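# Set nozzle to SHOWER, lock trigger, lay it down

## Task

Lift the hose nozzle so it is held in the air with only the grippers in contact. While it is airborne, rotate the spray ring at its front so the word "SHOWER" sits at the white arrow. Then press the trigger in and flip the side lock lever downward so the trigger stays pressed, and keep the nozzle raised a little longer. Finally set the nozzle down on its side on the table with the trigger still locked. If anything other than the grippers touches the nozzle while the ring is between detent clicks or the lock is only partly engaged, redo that step in the air: the ring turn starting again from the word it began on, and the lock starting again from the lever standing upright. Anything that holds only because the robot is still gripping or pressing it at the end does not count.

## Robot and tools

ROBOT. Two arms, left_arm and right_arm, each ending in a two-finger gripper. The fingers point along the gripper's own +z axis and open and close along its y axis. The reported end_effector_position is the point between the finger pads when closed, roughly 2 cm short of the fingertips; closing pushes the tips about 10 mm further along +z.

FRAME. Everything is in one scene frame: origin on the table top midway between the arms, +z up, +x out over the table, left_arm on the +y side. The names left and right are not image sides. Positions are metres; orientations are quaternions written w first (qw, qx, qy, qz). Printed hand positions can be slightly wrong, more so at long reach.

ROW LAYOUT. Every command row is 16 numbers: left_arm x, y, z, qw, qx, qy, qz, opening, then right_arm in the same 8-number order. Both arms are always included. x, y, z and the quaternion are an absolute target pose for that gripper in the scene frame, not an offset. Opening runs from -1 (closed) to +1 (fully open, 0.084 m). To keep an arm or its orientation steady, resend the same full pose from the last result before it was meant to stay, not a drifted readback.

execute_actions(actions). actions is a list of actions; each action is a list of up to 15 rows, one row per 1/30 s control step; a shorter action repeats its last row to fill 15 steps. An empty list just returns state and images. Each step, the commanded pose is clipped to within 70 mm and 16 degrees of the measured pose, so far targets take several actions, and afterwards the arm only continues to the last clipped pose. A target more than 0.6 m from the gripper's current position along any of its axes makes that action refused for both arms; if the first action fails this against the last reported state, or any action is malformed, nothing runs.

move(target, speed, blocking). target is one 16-number row as above (absolute poses). The grippers travel straight lines ending together, 0.5 to 10 s long, cut off at 10 s. speed is the path top speed in m/s, 0.002 to 0.5 (default 0.25); rotation is capped at twice that in rad/s. Rotation takes the shorter way. Paths do not avoid obstacles or the other arm, and the gripper may lag, stray or overshoot the speed, especially with the arm nearly straight. Faster contact and targets set deeper past contact press harder. Openings are applied at the start. With blocking=false you get a result after 0.5 s while the arm keeps going; until a result shows the move ended, other moves and rows are refused, so use wait or stop. The result adds a move: line with the ending (done, off_target, moving, held, fault) and limits (paced = pose was clipped; held = a check blocked some steps, after which the arm may lurch fast), plus each gripper's distance from its pose.

wait(seconds), 0 to 10: lets time pass with the last commands held; returns early if a running move ends. stop(): brakes a running move (needs room; fingers keep moving). zoom_image(camera, region): region is [x0, y0, x1, y1] in pixels of that camera's latest image, at most 504 by 504; cameras are cam_high, cam_low, cam_left_wrist, cam_right_wrist (all 672x504). finished_scene(scene): ends the current scene, given its number; irreversible, and the goal must already hold without the robot propping it up.

RESULTS. Each result shows per-arm pose and velocities, grip_measured (finger opening on the command scale), Hand target lines (where the controller is now steering), joint positions and torques (offset and noisy), and images. A "pose unreachable" line means the clearance check altered or blocked that arm's command. Calibration lines give each camera's K, distortion and T_world_to_cam for projecting scene points into images; they can be a little off.

GRIPPING. To hold something, command an opening clearly below grip_measured; the lower, the harder the squeeze (about 24 N per pad up to about 6 cm width). Resending grip_measured still presses lightly. Avoid fast closes, which can overload.

LIMITS AND HAZARDS. Joint ranges (rad): waist and forearm roll and wrist roll -6.283 to 6.283, shoulder -2.059 to 2.094, elbow -3.927 to 0.192, wrist pitch -1.693 to 3.142. Load limits (N m): waist 47.5, shoulder 47.5, elbow 28.5, forearm roll 28.5, wrist pitch 19, wrist roll 19, including carried weight; reaching one causes a torque fault (arm backs off, freezes 10 s, rest of call skipped). Sustained holding heats motors: MOTOR HOT from 65 °C, brakes at 80 °C. The simulation keeps running between replies with commands held. Keep the arms from colliding, do not drop the nozzle or let it touch the table mid-step, avoid slams and hard pushes, and never let anything leave the table. Loose objects may occasionally be nudged. Smooth, quick, low-effort motion is preferred.

Each tool is called after "Emit:" as name(argument=value, ...), one argument or row to a line, values as JSON.

## Session

Emit:
execute_actions(
  actions=[],
)

Scene clock: 0.00 s.
left_arm: end_effector_position=(+0.3859, +0.1544, +0.3719) grip_measured=+1.00 end_effector_quat_wxyz=(-0.259, -0.403, +0.860, -0.177) end_effector_velocity=(+0.000, +0.000, -0.000) end_effector_angular_velocity=(-0.000, -0.000, +0.001) | right_arm: end_effector_position=(+0.2799, -0.7507, +0.3955) grip_measured=+1.00 end_effector_quat_wxyz=(-0.065, +0.957, +0.199, -0.201) end_effector_velocity=(-0.000, +0.000, +0.000) end_effector_angular_velocity=(-0.000, -0.000, +0.000)
Joint positions: left_arm=[-0.306  0.208 -1.706 -0.61   1.694  2.026  0.084] | right_arm=[-0.673  0.444 -2.214 -0.332  2.06  -1.404  0.084]
Joint velocities: left_arm=[ 0.001 -0.     0.    -0.    -0.     0.    -0.   ] | right_arm=[ 0.    -0.001  0.    -0.     0.    -0.    -0.   ]
Joint torques (N m, as the arm reports them, + toward a larger angle): no reading
Motor temperatures (°C, as the motors report them): left_arm=[34 33 35 38 38 37] | right_arm=[34 34 35 31 36 36]
Hand target (left_arm): +0.386, +0.154, +0.372; -0.259, -0.403, +0.860, -0.177
Hand target (right_arm): +0.280, -0.751, +0.395; -0.065, +0.957, +0.199, -0.201

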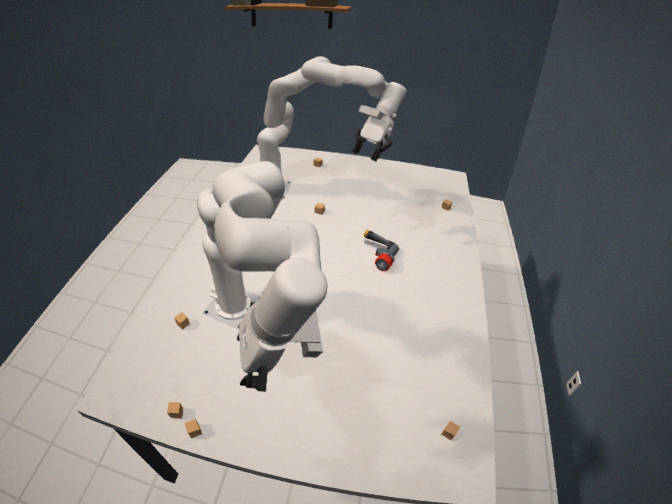

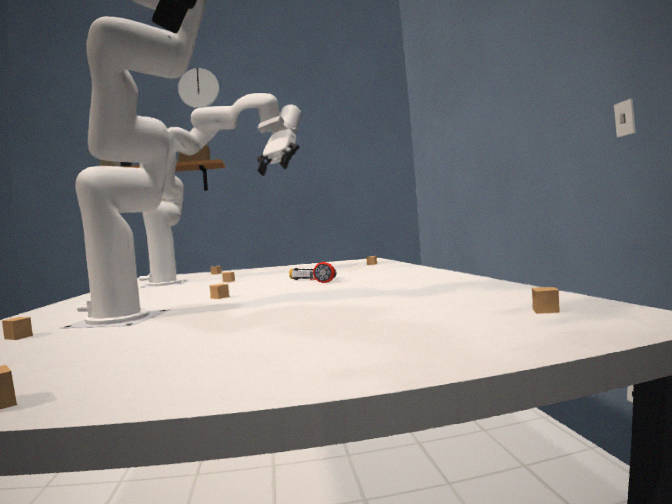

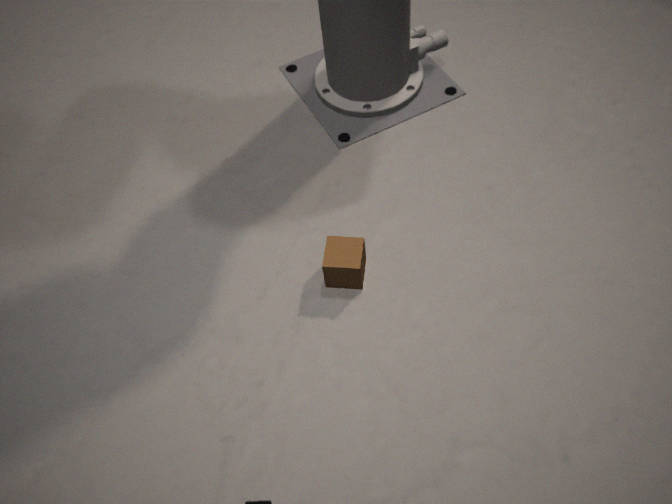

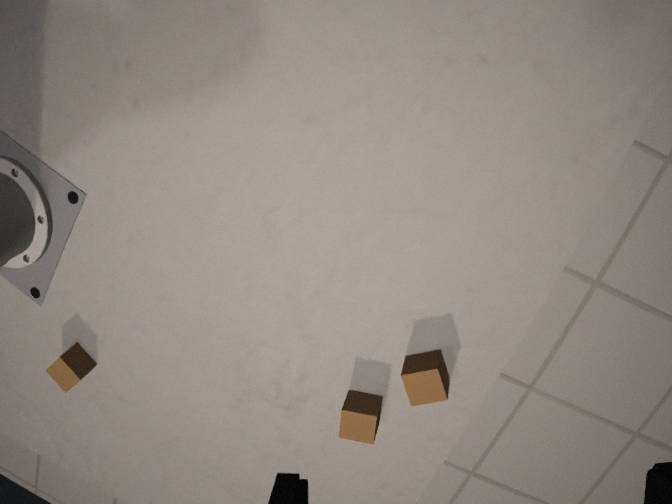

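Emit:
zoom_image(
  camera="cam_high",
  region=[340, 215, 430, 285],
)

Emit:
zoom_image(
  camera="cam_low",
  region=[270, 245, 360, 300],
)

Region (340, 215, 430, 285) of cam_high's 672x504 image, scaled by 5.600, with more detail than that image has.

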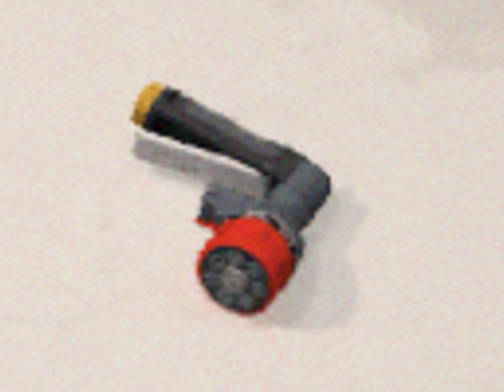

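Region (270, 245, 360, 300) of cam_low's 672x504 image, scaled by 5.600, with more detail than that image has.

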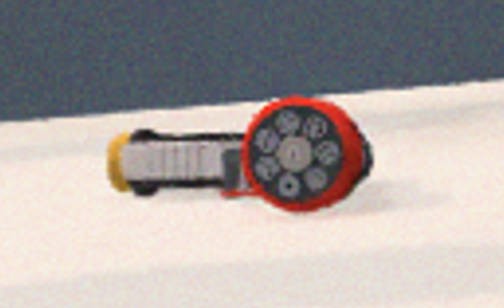

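Emit:
move(
  target=[0.52,0,0.25,0,0,1,0,1,0.28,-0.751,0.395,-0.065,0.957,0.199,-0.201,1],
)

Scene clock: 5.03 s.
left_arm: end_effector_position=(+0.5194, +0.0002, +0.2510) grip_measured=+1.00 end_effector_quat_wxyz=(+0.047, +0.000, +0.998, -0.035) end_effector_velocity=(+0.000, -0.003, -0.003) end_effector_angular_velocity=(+0.007, -0.008, -0.012) | right_arm: end_effector_position=(+0.2800, -0.7510, +0.3950) grip_measured=+1.00 end_effector_quat_wxyz=(-0.065, +0.957, +0.199, -0.201) end_effector_velocity=(-0.000, +0.000, +0.000) end_effector_angular_velocity=(-0.001, -0.001, +0.000)
Joint positions: left_arm=[-0.696  1.007 -2.697 -0.003  1.572  2.528  0.084] | right_arm=[-0.673  0.445 -2.213 -0.332  2.059 -1.403  0.084]
Joint velocities: left_arm=[-0.006  0.005 -0.     0.009 -0.008  0.007 -0.   ] | right_arm=[ 0.    -0.001 -0.     0.     0.    -0.     0.   ]
Joint torques (N m, as the arm reports them, + toward a larger angle): left_arm=[  1.83 -36.36 -11.75  -0.43  -1.38  -0.36] | right_arm=[ -2.17 -35.41 -21.53  -1.78  -1.43   0.02]
Motor temperatures (°C, as the motors report them): left_arm=[34 33 36 38 38 37] | right_arm=[34 35 36 31 36 36]
Hand target (left_arm): +0.519, -0.000, +0.251; +0.048, +0.001, +0.998, -0.035
Hand target (right_arm): +0.280, -0.751, +0.395; -0.065, +0.957, +0.199, -0.201
Off the commanded pose (left_arm): 0.001 m, 7 deg.
Off the commanded pose (right_arm): 0.000 m, 0 deg.
elbow stopped short (left arm): the move would have taken joint 3 (elbow) straighter than the controller allows; a more bent joint 3 avoids this.
move: off_target (left_arm)
camera_calibration (this result's frames):
cam_left_wrist: T_world_to_cam=[[0.0213502, 0.998451, -0.0513789, 0.0301241], [0.995044, -0.0162291, 0.0981029, -0.472471], [0.0971171, -0.0532188, -0.993849, 0.331055], [0, 0, 0, 1]] pos_world=[0.437335, -0.0201268, 0.376917]
cam_right_wrist: T_world_to_cam=[[0.356347, -0.907362, -0.22296, -0.655728], [-0.842071, -0.415278, 0.344181, -0.139997], [-0.404887, 0.0650999, -0.912046, 0.651596], [0, 0, 0, 1]] pos_world=[0.379602, -0.695539, 0.496269]

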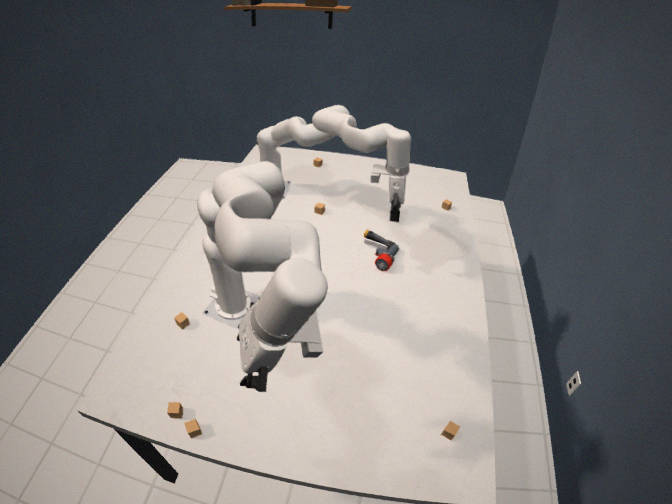

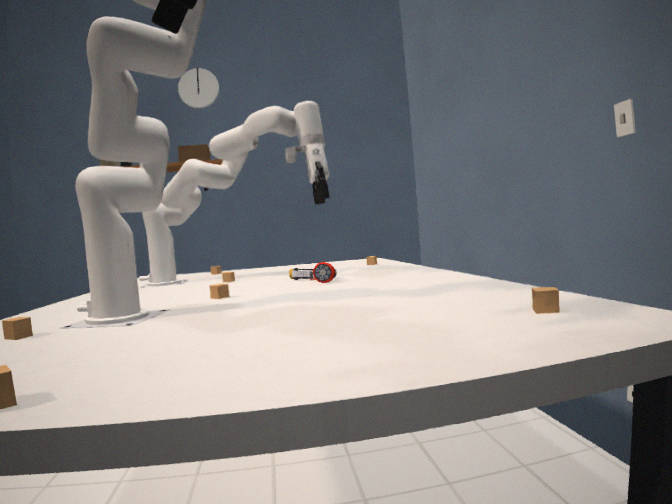

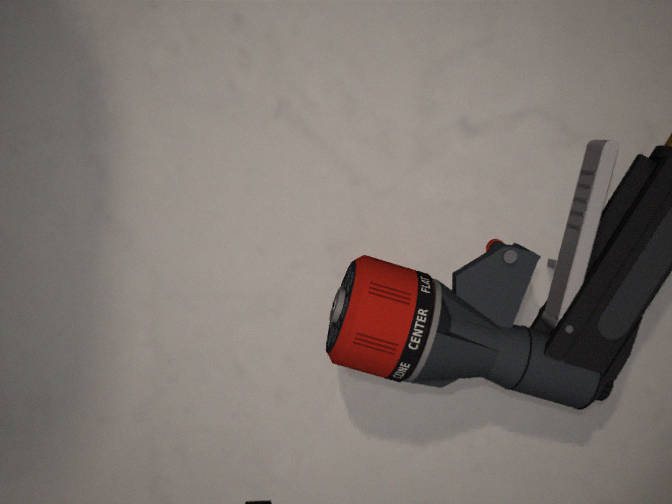

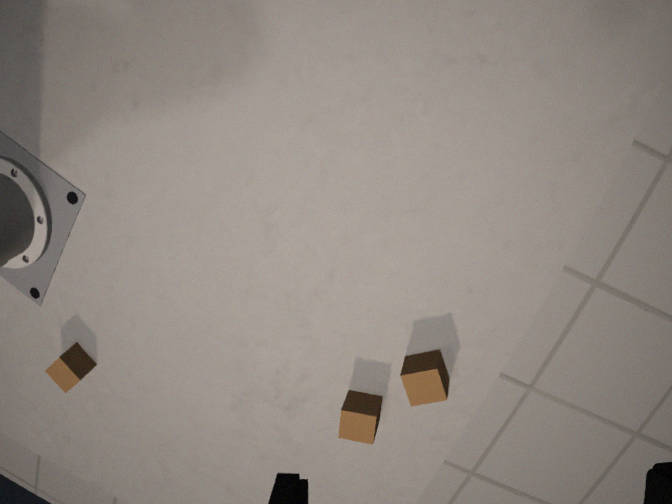

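Emit:
move(
  target=[0.47,0.11,0.2,0,0.19,0.98,0,1,0.28,-0.751,0.395,-0.065,0.957,0.199,-0.201,1],
)

Scene clock: 8.23 s.
left_arm: end_effector_position=(+0.4701, +0.1101, +0.1995) grip_measured=+1.00 end_effector_quat_wxyz=(-0.001, +0.190, +0.982, +0.000) end_effector_velocity=(+0.001, +0.001, +0.000) end_effector_angular_velocity=(-0.007, -0.010, +0.002) | right_arm: end_effector_position=(+0.2800, -0.7510, +0.3950) grip_measured=+1.00 end_effector_quat_wxyz=(-0.065, +0.957, +0.199, -0.201) end_effector_velocity=(-0.000, +0.000, -0.000) end_effector_angular_velocity=(+0.000, +0.001, -0.000)
Joint positions: left_arm=[-0.596  0.486 -1.712  0.     1.228  3.011  0.084] | right_arm=[-0.673  0.445 -2.213 -0.332  2.059 -1.403  0.084]
Joint velocities: left_arm=[ 0.002 -0.011  0.017 -0.001 -0.019  0.001  0.   ] | right_arm=[ 0.    -0.001  0.001 -0.     0.     0.     0.   ]
Joint torques (N m, as the arm reports them, + toward a larger angle): left_arm=[  1.87 -30.74 -12.12  -0.37  -1.17  -0.4 ] | right_arm=[ -2.75 -35.12 -21.81  -1.88  -1.46  -0.48]
Motor temperatures (°C, as the motors report them): left_arm=[34 34 36 38 39 37] | right_arm=[34 35 37 31 36 36]
Hand target (left_arm): +0.470, +0.110, +0.200; +0.000, +0.190, +0.982, +0.000
Hand target (right_arm): +0.280, -0.751, +0.395; -0.065, +0.957, +0.199, -0.201
Off the commanded pose (left_arm): 0.000 m, 0 deg.
Off the commanded pose (right_arm): 0.000 m, 0 deg.
move: done
camera_calibration (this result's frames):
cam_left_wrist: T_world_to_cam=[[0.390996, 0.920223, 0.0176233, -0.260147], [0.920359, -0.391073, 0.000998925, -0.320859], [0.00781125, 0.0158292, -0.999844, 0.326131], [0, 0, 0, 1]] pos_world=[0.394474, 0.108752, 0.330986]
cam_right_wrist: T_world_to_cam=[[0.356346, -0.907362, -0.22296, -0.655727], [-0.842071, -0.415278, 0.344182, -0.139997], [-0.404888, 0.0651004, -0.912046, 0.651594], [0, 0, 0, 1]] pos_world=[0.379601, -0.695539, 0.496268]

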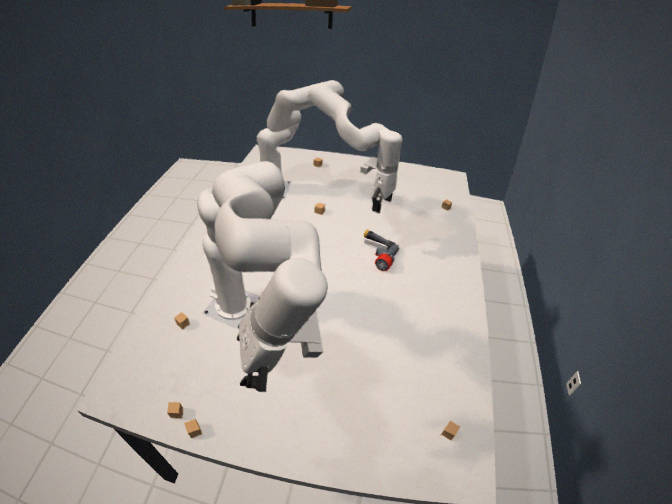

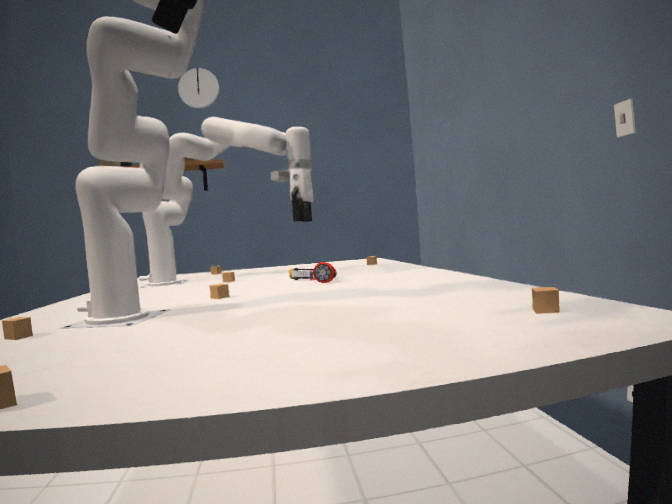

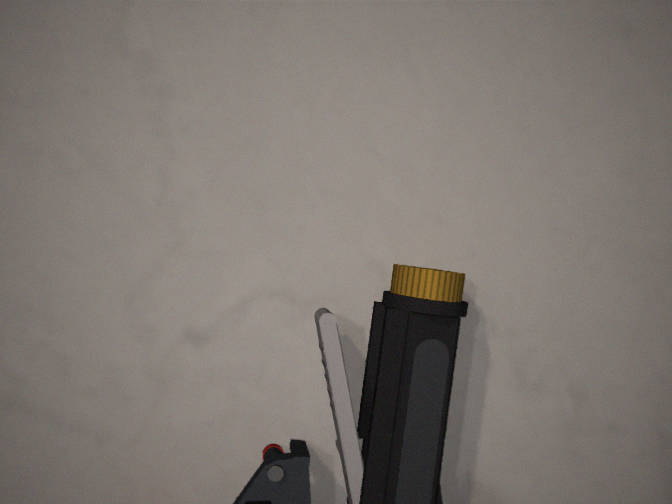

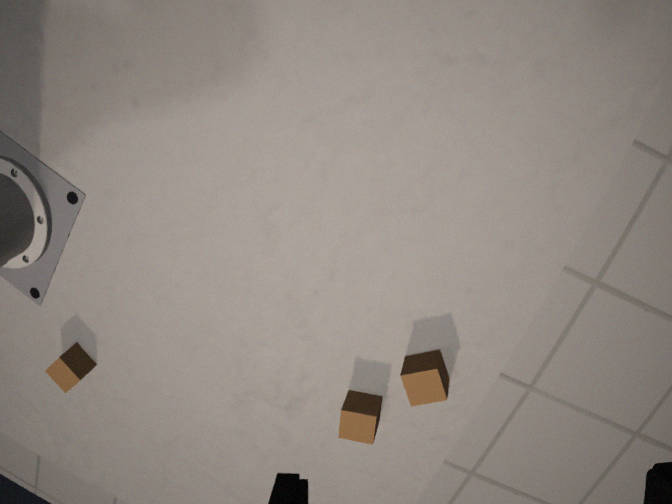

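Emit:
move(
  target=[0.451,0.116,0.08,0,0.233,0.972,0,1,0.3,-0.45,0.3,0,1,0,0,1],
)

Emit:
zoom_image(
  camera="cam_low",
  region=[250, 210, 370, 300],
)

Emit:
zoom_image(
  camera="cam_high",
  region=[330, 190, 450, 280],
)

Scene clock: 11.60 s.
left_arm: end_effector_position=(+0.4512, +0.1159, +0.0801) grip_measured=+1.00 end_effector_quat_wxyz=(+0.000, +0.233, +0.972, -0.000) end_effector_velocity=(-0.001, -0.001, -0.001) end_effector_angular_velocity=(+0.000, +0.001, -0.003) | right_arm: end_effector_position=(+0.2990, -0.4504, +0.2993) grip_measured=+1.00 end_effector_quat_wxyz=(-0.000, +1.000, +0.000, -0.000) end_effector_velocity=(+0.001, +0.002, +0.001) end_effector_angular_velocity=(-0.010, -0.004, -0.004)
Joint positions: left_arm=[-0.603  0.541 -1.442 -0.     0.901  3.091  0.084] | right_arm=[-0.248 -0.651 -0.769  0.001  1.42  -0.455  0.084]
Joint velocities: left_arm=[-0.002  0.001  0.001  0.    -0.001  0.     0.   ] | right_arm=[ 0.012 -0.009  0.006 -0.008 -0.005  0.017  0.   ]
Joint torques (N m, as the arm reports them, + toward a larger angle): left_arm=[  1.92 -30.4  -11.53  -0.41  -1.15  -0.34] | right_arm=[ -1.91  -8.68 -24.87  -0.67  -2.28  -0.27]
Motor temperatures (°C, as the motors report them): left_arm=[34 34 37 38 39 37] | right_arm=[34 35 38 31 36 36]
Hand target (left_arm): +0.451, +0.116, +0.080; -0.000, +0.233, +0.972, -0.000
Hand target (right_arm): +0.299, -0.450, +0.299; +0.000, +1.000, +0.000, +0.000
Off the commanded pose (left_arm): 0.000 m, 0 deg.
Off the commanded pose (right_arm): 0.001 m, 0 deg.
move: done
camera_calibration (this result's frames):
cam_left_wrist: T_world_to_cam=[[0.469894, 0.882555, 0.0172262, -0.287202], [0.882662, -0.470001, 0.00252398, -0.275092], [0.0103239, 0.0140189, -0.999848, 0.205902], [0, 0, 0, 1]] pos_world=[0.375642, 0.121292, 0.211513]
cam_right_wrist: T_world_to_cam=[[0.0103826, -0.999799, -0.0171434, -0.410855], [-0.999854, -0.010148, -0.0137159, 0.370588], [0.0135391, 0.0172833, -0.999759, 0.432065], [0, 0, 0, 1]] pos_world=[0.36895, -0.41448, 0.43]

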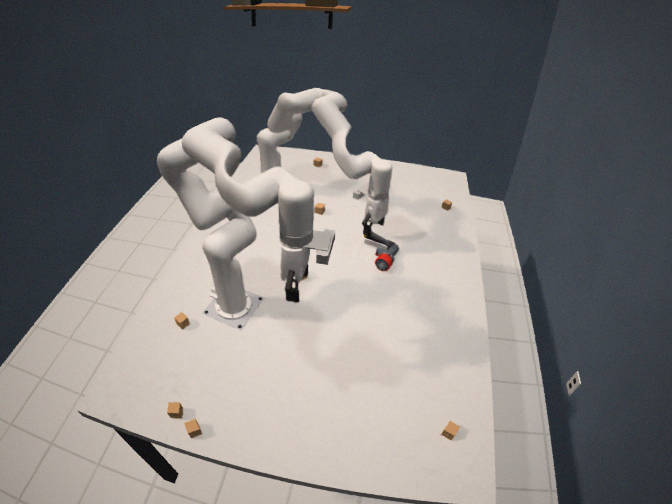

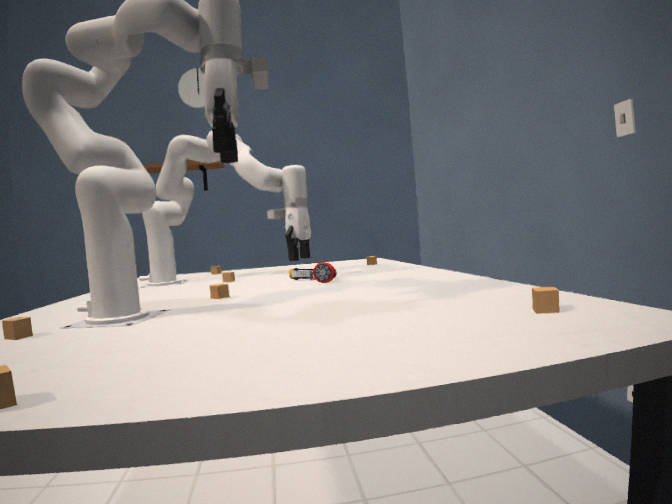

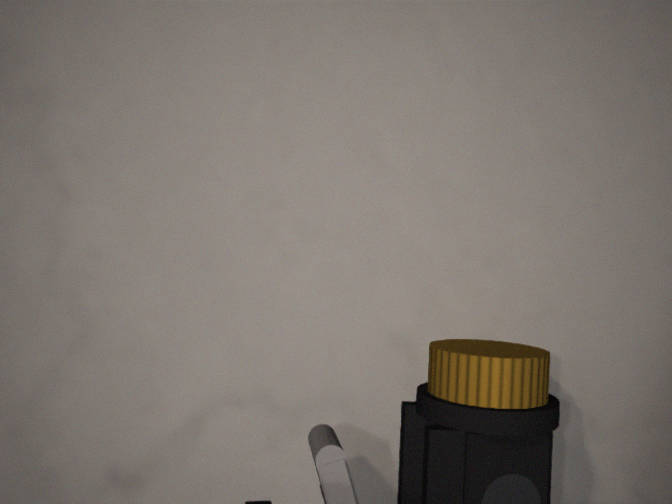

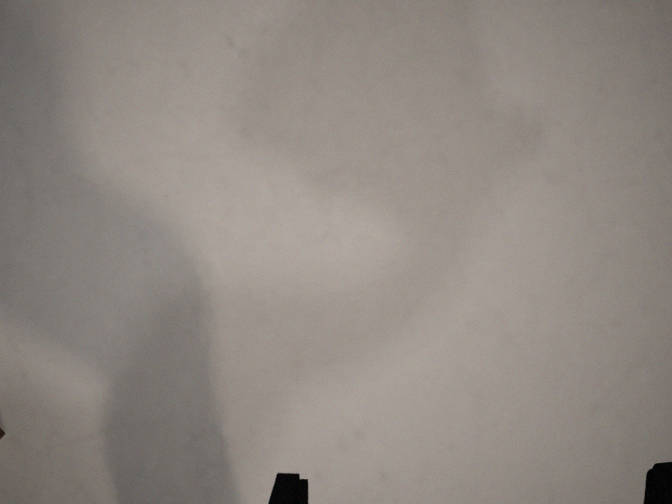

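Region (250, 210, 370, 300) of cam_low's 672x504 image, scaled by 4.200, with more detail than that image has; it fills the top 378 rows of this view, and the rest is white.

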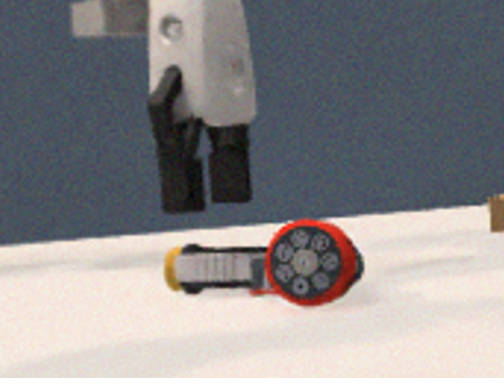

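Region (330, 190, 450, 280) of cam_high's 672x504 image, scaled by 4.200, with more detail than that image has; it fills the top 378 rows of this view, and the rest is white.

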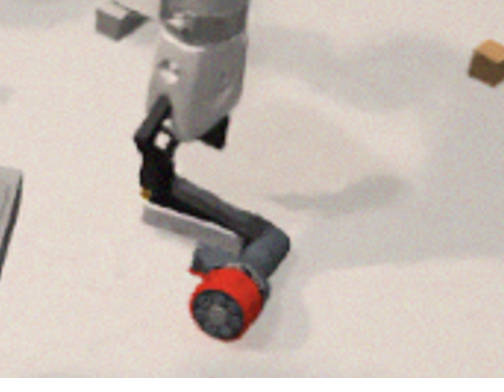

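Emit:
move(
  target=[0.456,0.113,0.028,0,0.233,0.972,0,1,0.3,-0.45,0.3,0,1,0,0,1],
  speed=0.06,
)

Emit:
execute_actions(
  actions=[
    [[0.456,0.113,0.028,0,0.233,0.972,0,0.5,0.3,-0.45,0.3,0,1,0,0,1]],
    [[0.456,0.113,0.028,0,0.233,0.972,0,0.2,0.3,-0.45,0.3,0,1,0,0,1]],
    [[0.456,0.113,0.028,0,0.233,0.972,0,-0.1,0.3,-0.45,0.3,0,1,0,0,1]],
    [[0.456,0.113,0.028,0,0.233,0.972,0,-1,0.3,-0.45,0.3,0,1,0,0,1]],
  ],
)

Emit:
zoom_image(
  camera="cam_low",
  region=[250, 210, 370, 300],
)

Scene clock: 14.37 s.
left_arm: end_effector_position=(+0.4562, +0.1129, +0.0285) grip_measured=+1.00 end_effector_quat_wxyz=(+0.000, +0.233, +0.972, -0.000) end_effector_velocity=(+0.001, -0.000, -0.002) end_effector_angular_velocity=(-0.000, -0.001, -0.000) | right_arm: end_effector_position=(+0.3000, -0.4500, +0.3000) grip_measured=+1.00 end_effector_quat_wxyz=(-0.000, +1.000, -0.000, +0.000) end_effector_velocity=(+0.000, -0.000, +0.000) end_effector_angular_velocity=(-0.000, -0.001, +0.000)
Joint positions: left_arm=[-0.603  0.647 -1.452  0.     0.804  3.091  0.084] | right_arm=[-0.245 -0.648 -0.772  0.     1.421 -0.451  0.084]
Joint velocities: left_arm=[-0.     0.006 -0.003  0.001 -0.004 -0.     0.   ] | right_arm=[ 0.     0.    -0.001  0.    -0.    -0.    -0.   ]
Joint torques (N m, as the arm reports them, + toward a larger angle): left_arm=[  1.73 -31.31 -11.01  -0.33  -1.12  -0.47] | right_arm=[ -2.17  -8.87 -24.8   -0.55  -2.19  -0.27]
Motor temperatures (°C, as the motors report them): left_arm=[34 34 37 38 39 37] | right_arm=[34 35 38 31 36 36]
Hand target (left_arm): +0.456, +0.113, +0.028; +0.000, +0.233, +0.972, +0.000
Hand target (right_arm): +0.300, -0.450, +0.300; -0.000, +1.000, +0.000, +0.000
Off the commanded pose (left_arm): 0.001 m, 0 deg.
Off the commanded pose (right_arm): 0.000 m, 0 deg.
move: done
camera_calibration (this result's frames):
cam_left_wrist: T_world_to_cam=[[0.469936, 0.882533, 0.0172312, -0.286004], [0.882637, -0.470047, 0.00283283, -0.280748], [0.0105995, 0.0138776, -0.999848, 0.154164], [0, 0, 0, 1]] pos_world=[0.380568, 0.118304, 0.159864]
cam_right_wrist: T_world_to_cam=[[0.0100528, -0.999814, -0.0164711, -0.410579], [-0.999856, -0.00982572, -0.0138105, 0.371719], [0.0136461, 0.0166076, -0.999769, 0.432386], [0, 0, 0, 1]] pos_world=[0.369893, -0.414031, 0.430657]

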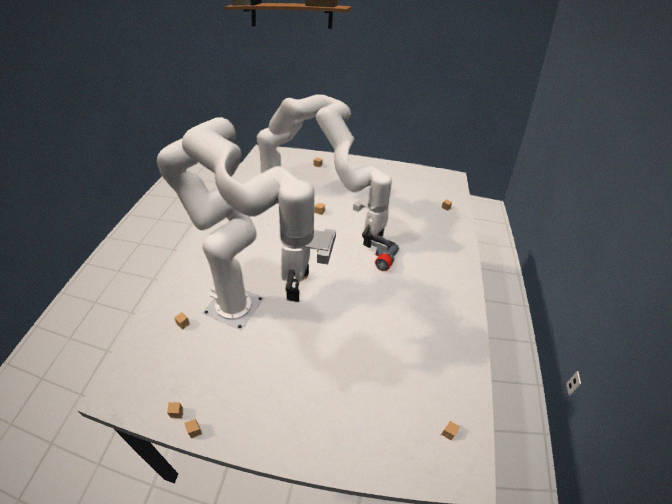

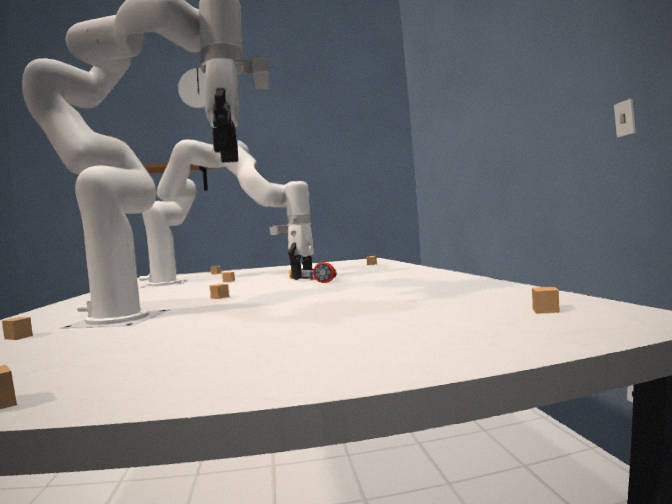

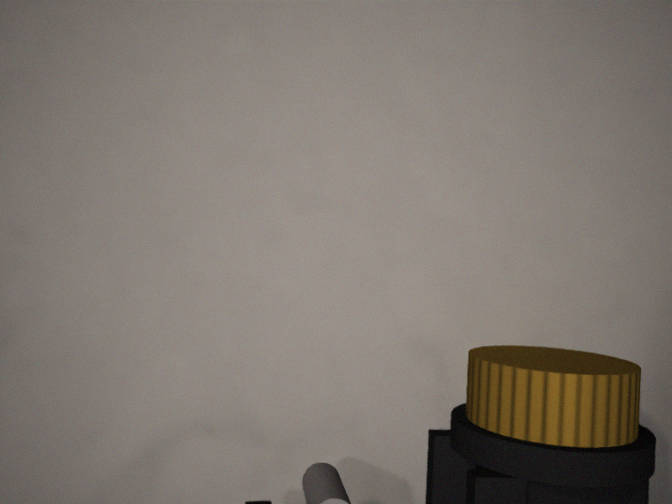

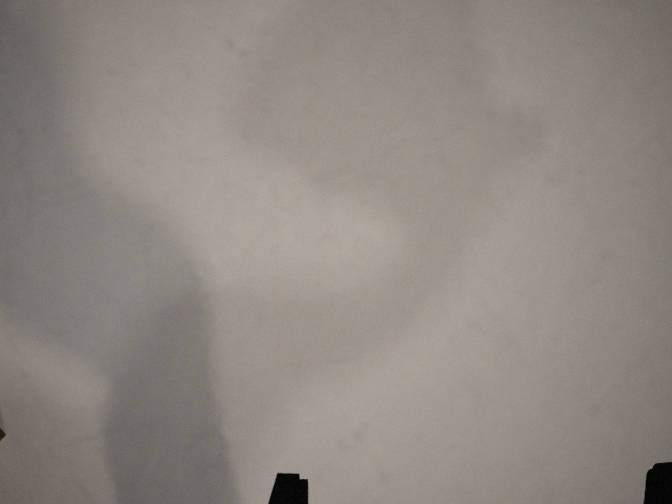

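Scene clock: 16.37 s.
left_arm: end_effector_position=(+0.4563, +0.1128, +0.0284) grip_measured=-0.14 end_effector_quat_wxyz=(+0.000, +0.233, +0.972, -0.000) end_effector_velocity=(-0.000, +0.000, -0.000) end_effector_angular_velocity=(+0.000, +0.001, +0.000) | right_arm: end_effector_position=(+0.3000, -0.4500, +0.3000) grip_measured=+1.00 end_effector_quat_wxyz=(+0.000, +1.000, -0.000, +0.000) end_effector_velocity=(+0.000, -0.000, +0.000) end_effector_angular_velocity=(+0.000, +0.000, +0.000)
Joint positions: left_arm=[-0.603  0.648 -1.452 -0.     0.803  3.091  0.038] | right_arm=[-0.245 -0.648 -0.772  0.     1.421 -0.451  0.084]
Joint velocities: left_arm=[ 0.     0.001  0.    -0.     0.     0.     0.   ] | right_arm=[ 0.     0.001 -0.001  0.     0.    -0.    -0.   ]
Joint torques (N m, as the arm reports them, + toward a larger angle): left_arm=[  0.75 -23.72  -8.11  -0.58  -0.68  -0.34] | right_arm=[ -2.29  -9.22 -24.55  -0.69  -2.52  -0.14]
Motor temperatures (°C, as the motors report them): left_arm=[34 34 38 38 39 37] | right_arm=[34 35 39 31 36 36]
Hand target (left_arm): +0.456, +0.113, +0.028; -0.000, +0.233, +0.972, -0.000
Hand target (right_arm): +0.300, -0.450, +0.300; -0.000, +1.000, +0.000, +0.000
Off the commanded pose (left_arm): 0.000 m, 0 deg.
Off the commanded pose (right_arm): 0.000 m, 0 deg.
camera_calibration (this result's frames):
cam_left_wrist: T_world_to_cam=[[0.469954, 0.882523, 0.0172027, -0.285994], [0.882623, -0.47007, 0.00321203, -0.280822], [0.0109212, 0.013674, -0.999847, 0.153913], [0, 0, 0, 1]] pos_world=[0.380583, 0.118285, 0.159711]
cam_right_wrist: T_world_to_cam=[[0.0100528, -0.999814, -0.0164681, -0.410582], [-0.999856, -0.0098258, -0.0138077, 0.371726], [0.0136433, 0.0166045, -0.999769, 0.432387], [0, 0, 0, 1]] pos_world=[0.369901, -0.414033, 0.430658]

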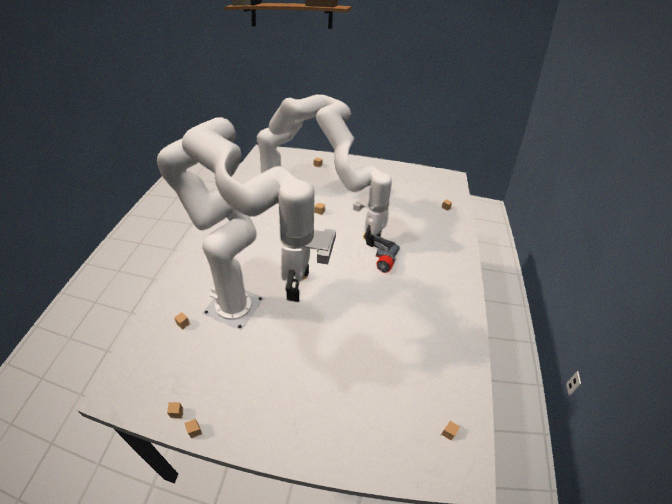

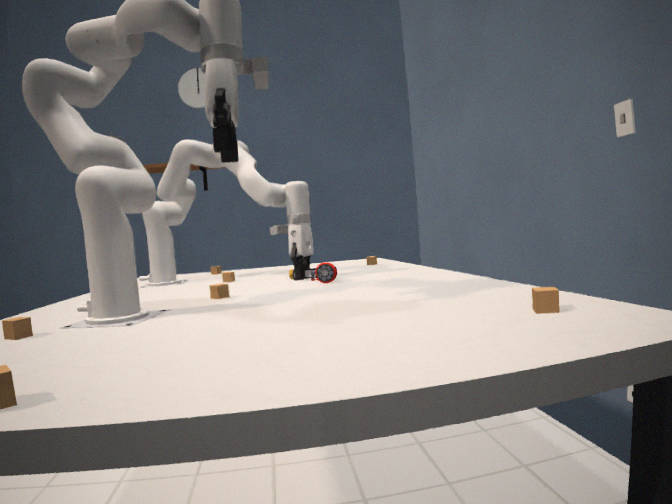

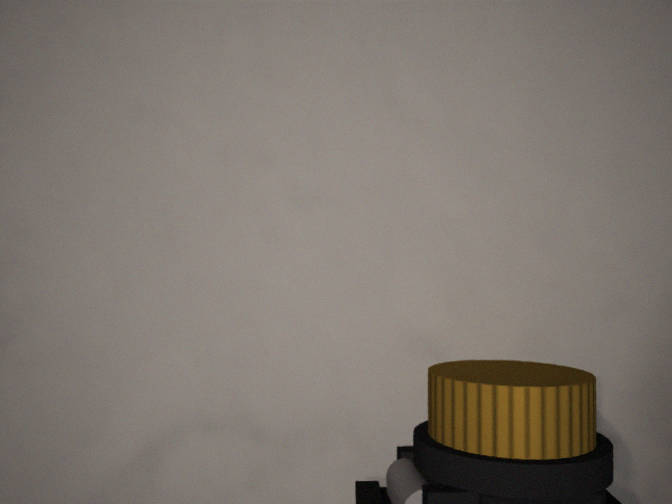

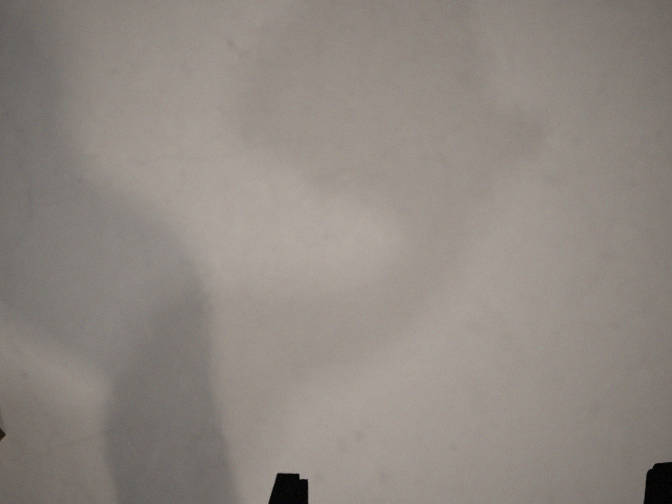

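Region (250, 210, 370, 300) of cam_low's 672x504 image, scaled by 4.200, with more detail than that image has; it fills the top 378 rows of this view, and the rest is white.

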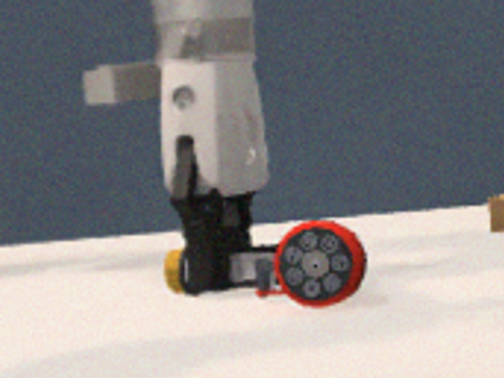

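Emit:
move(
  target=[0.43,0.11,0.2,0,0.233,0.972,0,-1,0.3,-0.45,0.3,0,1,0,0,1],
  speed=0.12,
)

Emit:
move(
  target=[0.33,-0.02,0.2,0.092,0.092,0.7,-0.7,-1,0.3,-0.45,0.3,0,1,0,0,1],
  speed=0.2,
)

Scene clock: 19.67 s.
left_arm: end_effector_position=(+0.4296, +0.1103, +0.1990) grip_measured=-0.17 end_effector_quat_wxyz=(-0.001, +0.233, +0.972, +0.000) end_effector_velocity=(+0.001, -0.000, +0.005) end_effector_angular_velocity=(-0.002, -0.003, +0.001) | right_arm: end_effector_position=(+0.3000, -0.4500, +0.3000) grip_measured=+1.00 end_effector_quat_wxyz=(-0.000, +1.000, -0.000, -0.000) end_effector_velocity=(-0.000, +0.000, -0.001) end_effector_angular_velocity=(+0.001, +0.002, +0.000)
Joint positions: left_arm=[-0.63   0.353 -1.515 -0.     1.163  3.064  0.037] | right_arm=[-0.245 -0.648 -0.772  0.     1.421 -0.451  0.084]
Joint velocities: left_arm=[ 0.001 -0.005 -0.008 -0.     0.009 -0.001  0.   ] | right_arm=[ 0.     0.001  0.001 -0.     0.    -0.    -0.   ]
Joint torques (N m, as the arm reports them, + toward a larger angle): left_arm=[  1.57 -29.87 -13.31  -0.5   -1.57  -0.41] | right_arm=[ -2.5   -8.73 -24.51  -0.74  -2.42  -0.22]
Motor temperatures (°C, as the motors report them): left_arm=[34 34 38 38 39 37] | right_arm=[34 35 39 31 36 36]
Hand target (left_arm): +0.430, +0.110, +0.200; -0.000, +0.233, +0.972, -0.000
Hand target (right_arm): +0.300, -0.450, +0.300; -0.000, +1.000, -0.000, +0.000
Off the commanded pose (left_arm): 0.001 m, 0 deg.
Off the commanded pose (right_arm): 0.000 m, 0 deg.
move: done
camera_calibration (this result's frames):
cam_left_wrist: T_world_to_cam=[[0.46998, 0.88251, 0.0171577, -0.274155], [0.88263, -0.470067, 0.00119095, -0.258586], [0.00911629, 0.0145842, -0.999852, 0.325544], [0, 0, 0, 1]] pos_world=[0.354115, 0.115644, 0.330508]
cam_right_wrist: T_world_to_cam=[[0.0100527, -0.999814, -0.0164684, -0.410582], [-0.999856, -0.00982575, -0.0138073, 0.371726], [0.0136429, 0.0166049, -0.999769, 0.432387], [0, 0, 0, 1]] pos_world=[0.369901, -0.414033, 0.430658]

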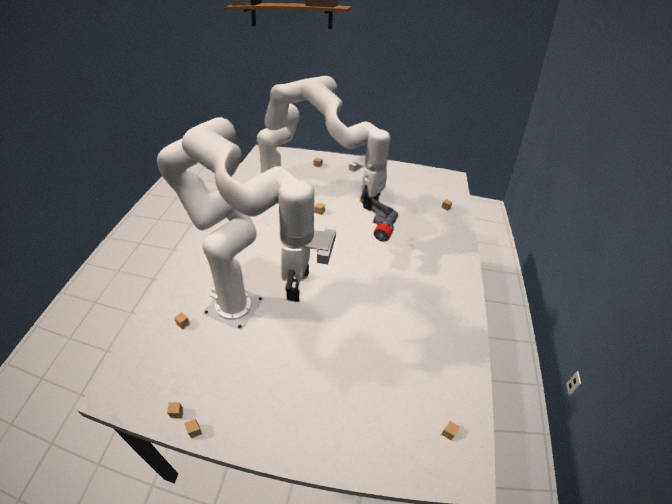

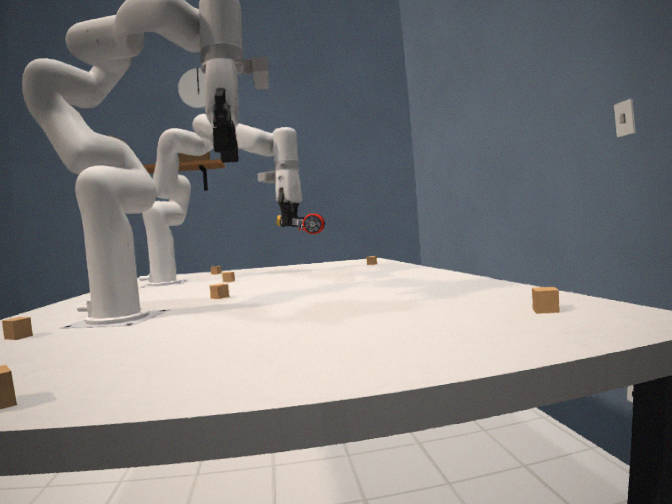

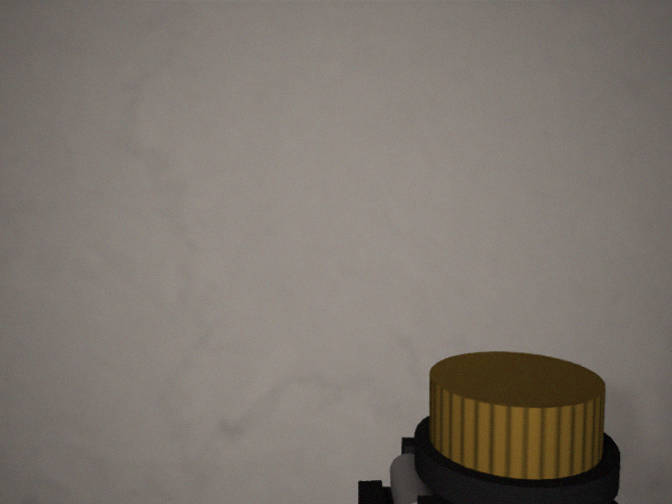

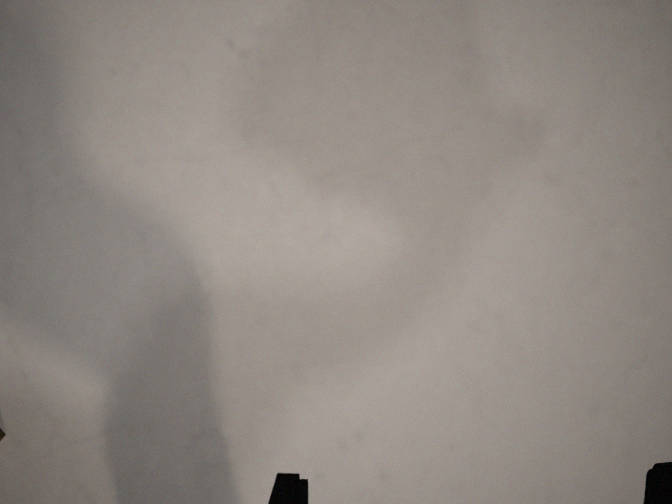

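Scene clock: 24.13 s.
left_arm: end_effector_position=(+0.3298, -0.0191, +0.1992) grip_measured=-0.17 end_effector_quat_wxyz=(+0.094, +0.091, +0.703, -0.699) end_effector_velocity=(-0.001, -0.001, -0.001) end_effector_angular_velocity=(-0.012, +0.002, -0.000) | right_arm: end_effector_position=(+0.3000, -0.4500, +0.3000) grip_measured=+1.00 end_effector_quat_wxyz=(-0.000, +1.000, +0.000, -0.000) end_effector_velocity=(-0.000, +0.000, -0.000) end_effector_angular_velocity=(+0.000, +0.001, -0.000)
Joint positions: left_arm=[-0.548  0.335 -0.888 -1.977  1.325  4.471  0.037] | right_arm=[-0.245 -0.648 -0.772  0.     1.421 -0.451  0.084]
Joint velocities: left_arm=[-0.001  0.007  0.001 -0.009  0.013  0.008 -0.   ] | right_arm=[ 0.    -0.     0.001  0.    -0.     0.     0.   ]
Joint torques (N m, as the arm reports them, + toward a larger angle): left_arm=[  1.79 -25.95 -10.43  -0.99   3.07  -0.23] | right_arm=[ -2.36  -9.45 -24.71  -0.79  -2.32  -0.18]
Motor temperatures (°C, as the motors report them): left_arm=[34 34 38 38 39 37] | right_arm=[34 35 40 31 36 36]
Hand target (left_arm): +0.330, -0.019, +0.199; +0.093, +0.091, +0.703, -0.699
Hand target (right_arm): +0.300, -0.450, +0.300; +0.000, +1.000, -0.000, -0.000
Off the commanded pose (left_arm): 0.001 m, 0 deg.
Off the commanded pose (right_arm): 0.000 m, 0 deg.
move: done
camera_calibration (this result's frames):
cam_left_wrist: T_world_to_cam=[[0.276803, 0.0241629, -0.960623, 0.129023], [0.960858, 0.00501665, 0.276997, -0.303014], [0.0115122, -0.999695, -0.0218285, 0.113521], [0, 0, 0, 1]] pos_world=[0.254133, 0.111889, 0.210354]
cam_right_wrist: T_world_to_cam=[[0.0100529, -0.999814, -0.0164686, -0.410582], [-0.999856, -0.00982594, -0.0138075, 0.371726], [0.0136431, 0.0166051, -0.999769, 0.432387], [0, 0, 0, 1]] pos_world=[0.369901, -0.414033, 0.430658]

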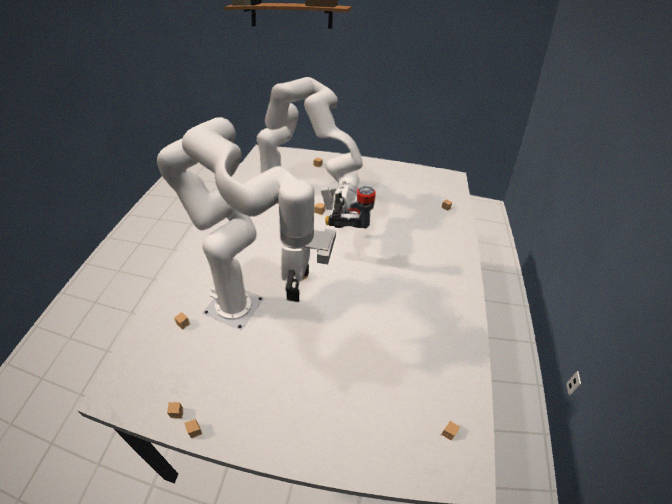

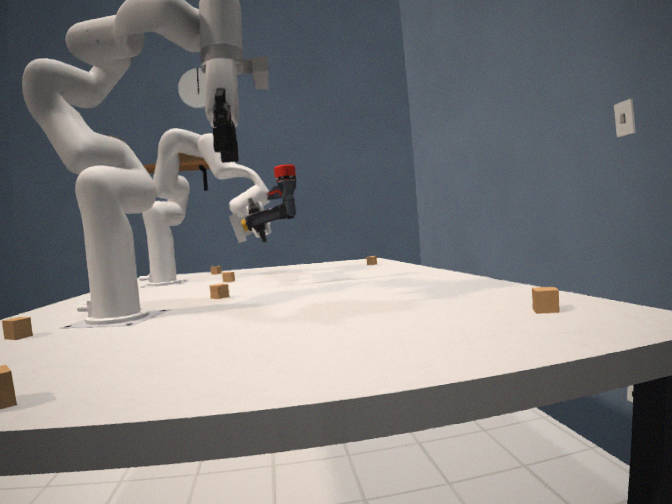

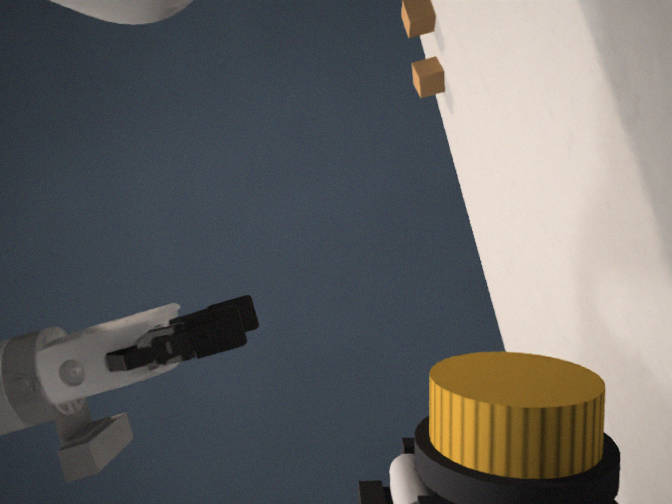

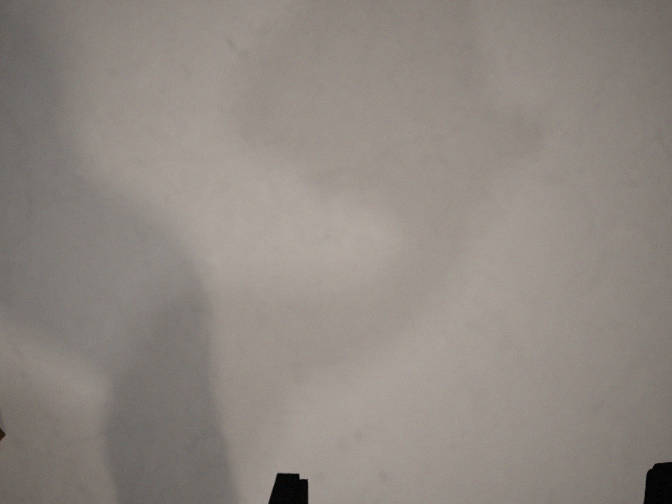

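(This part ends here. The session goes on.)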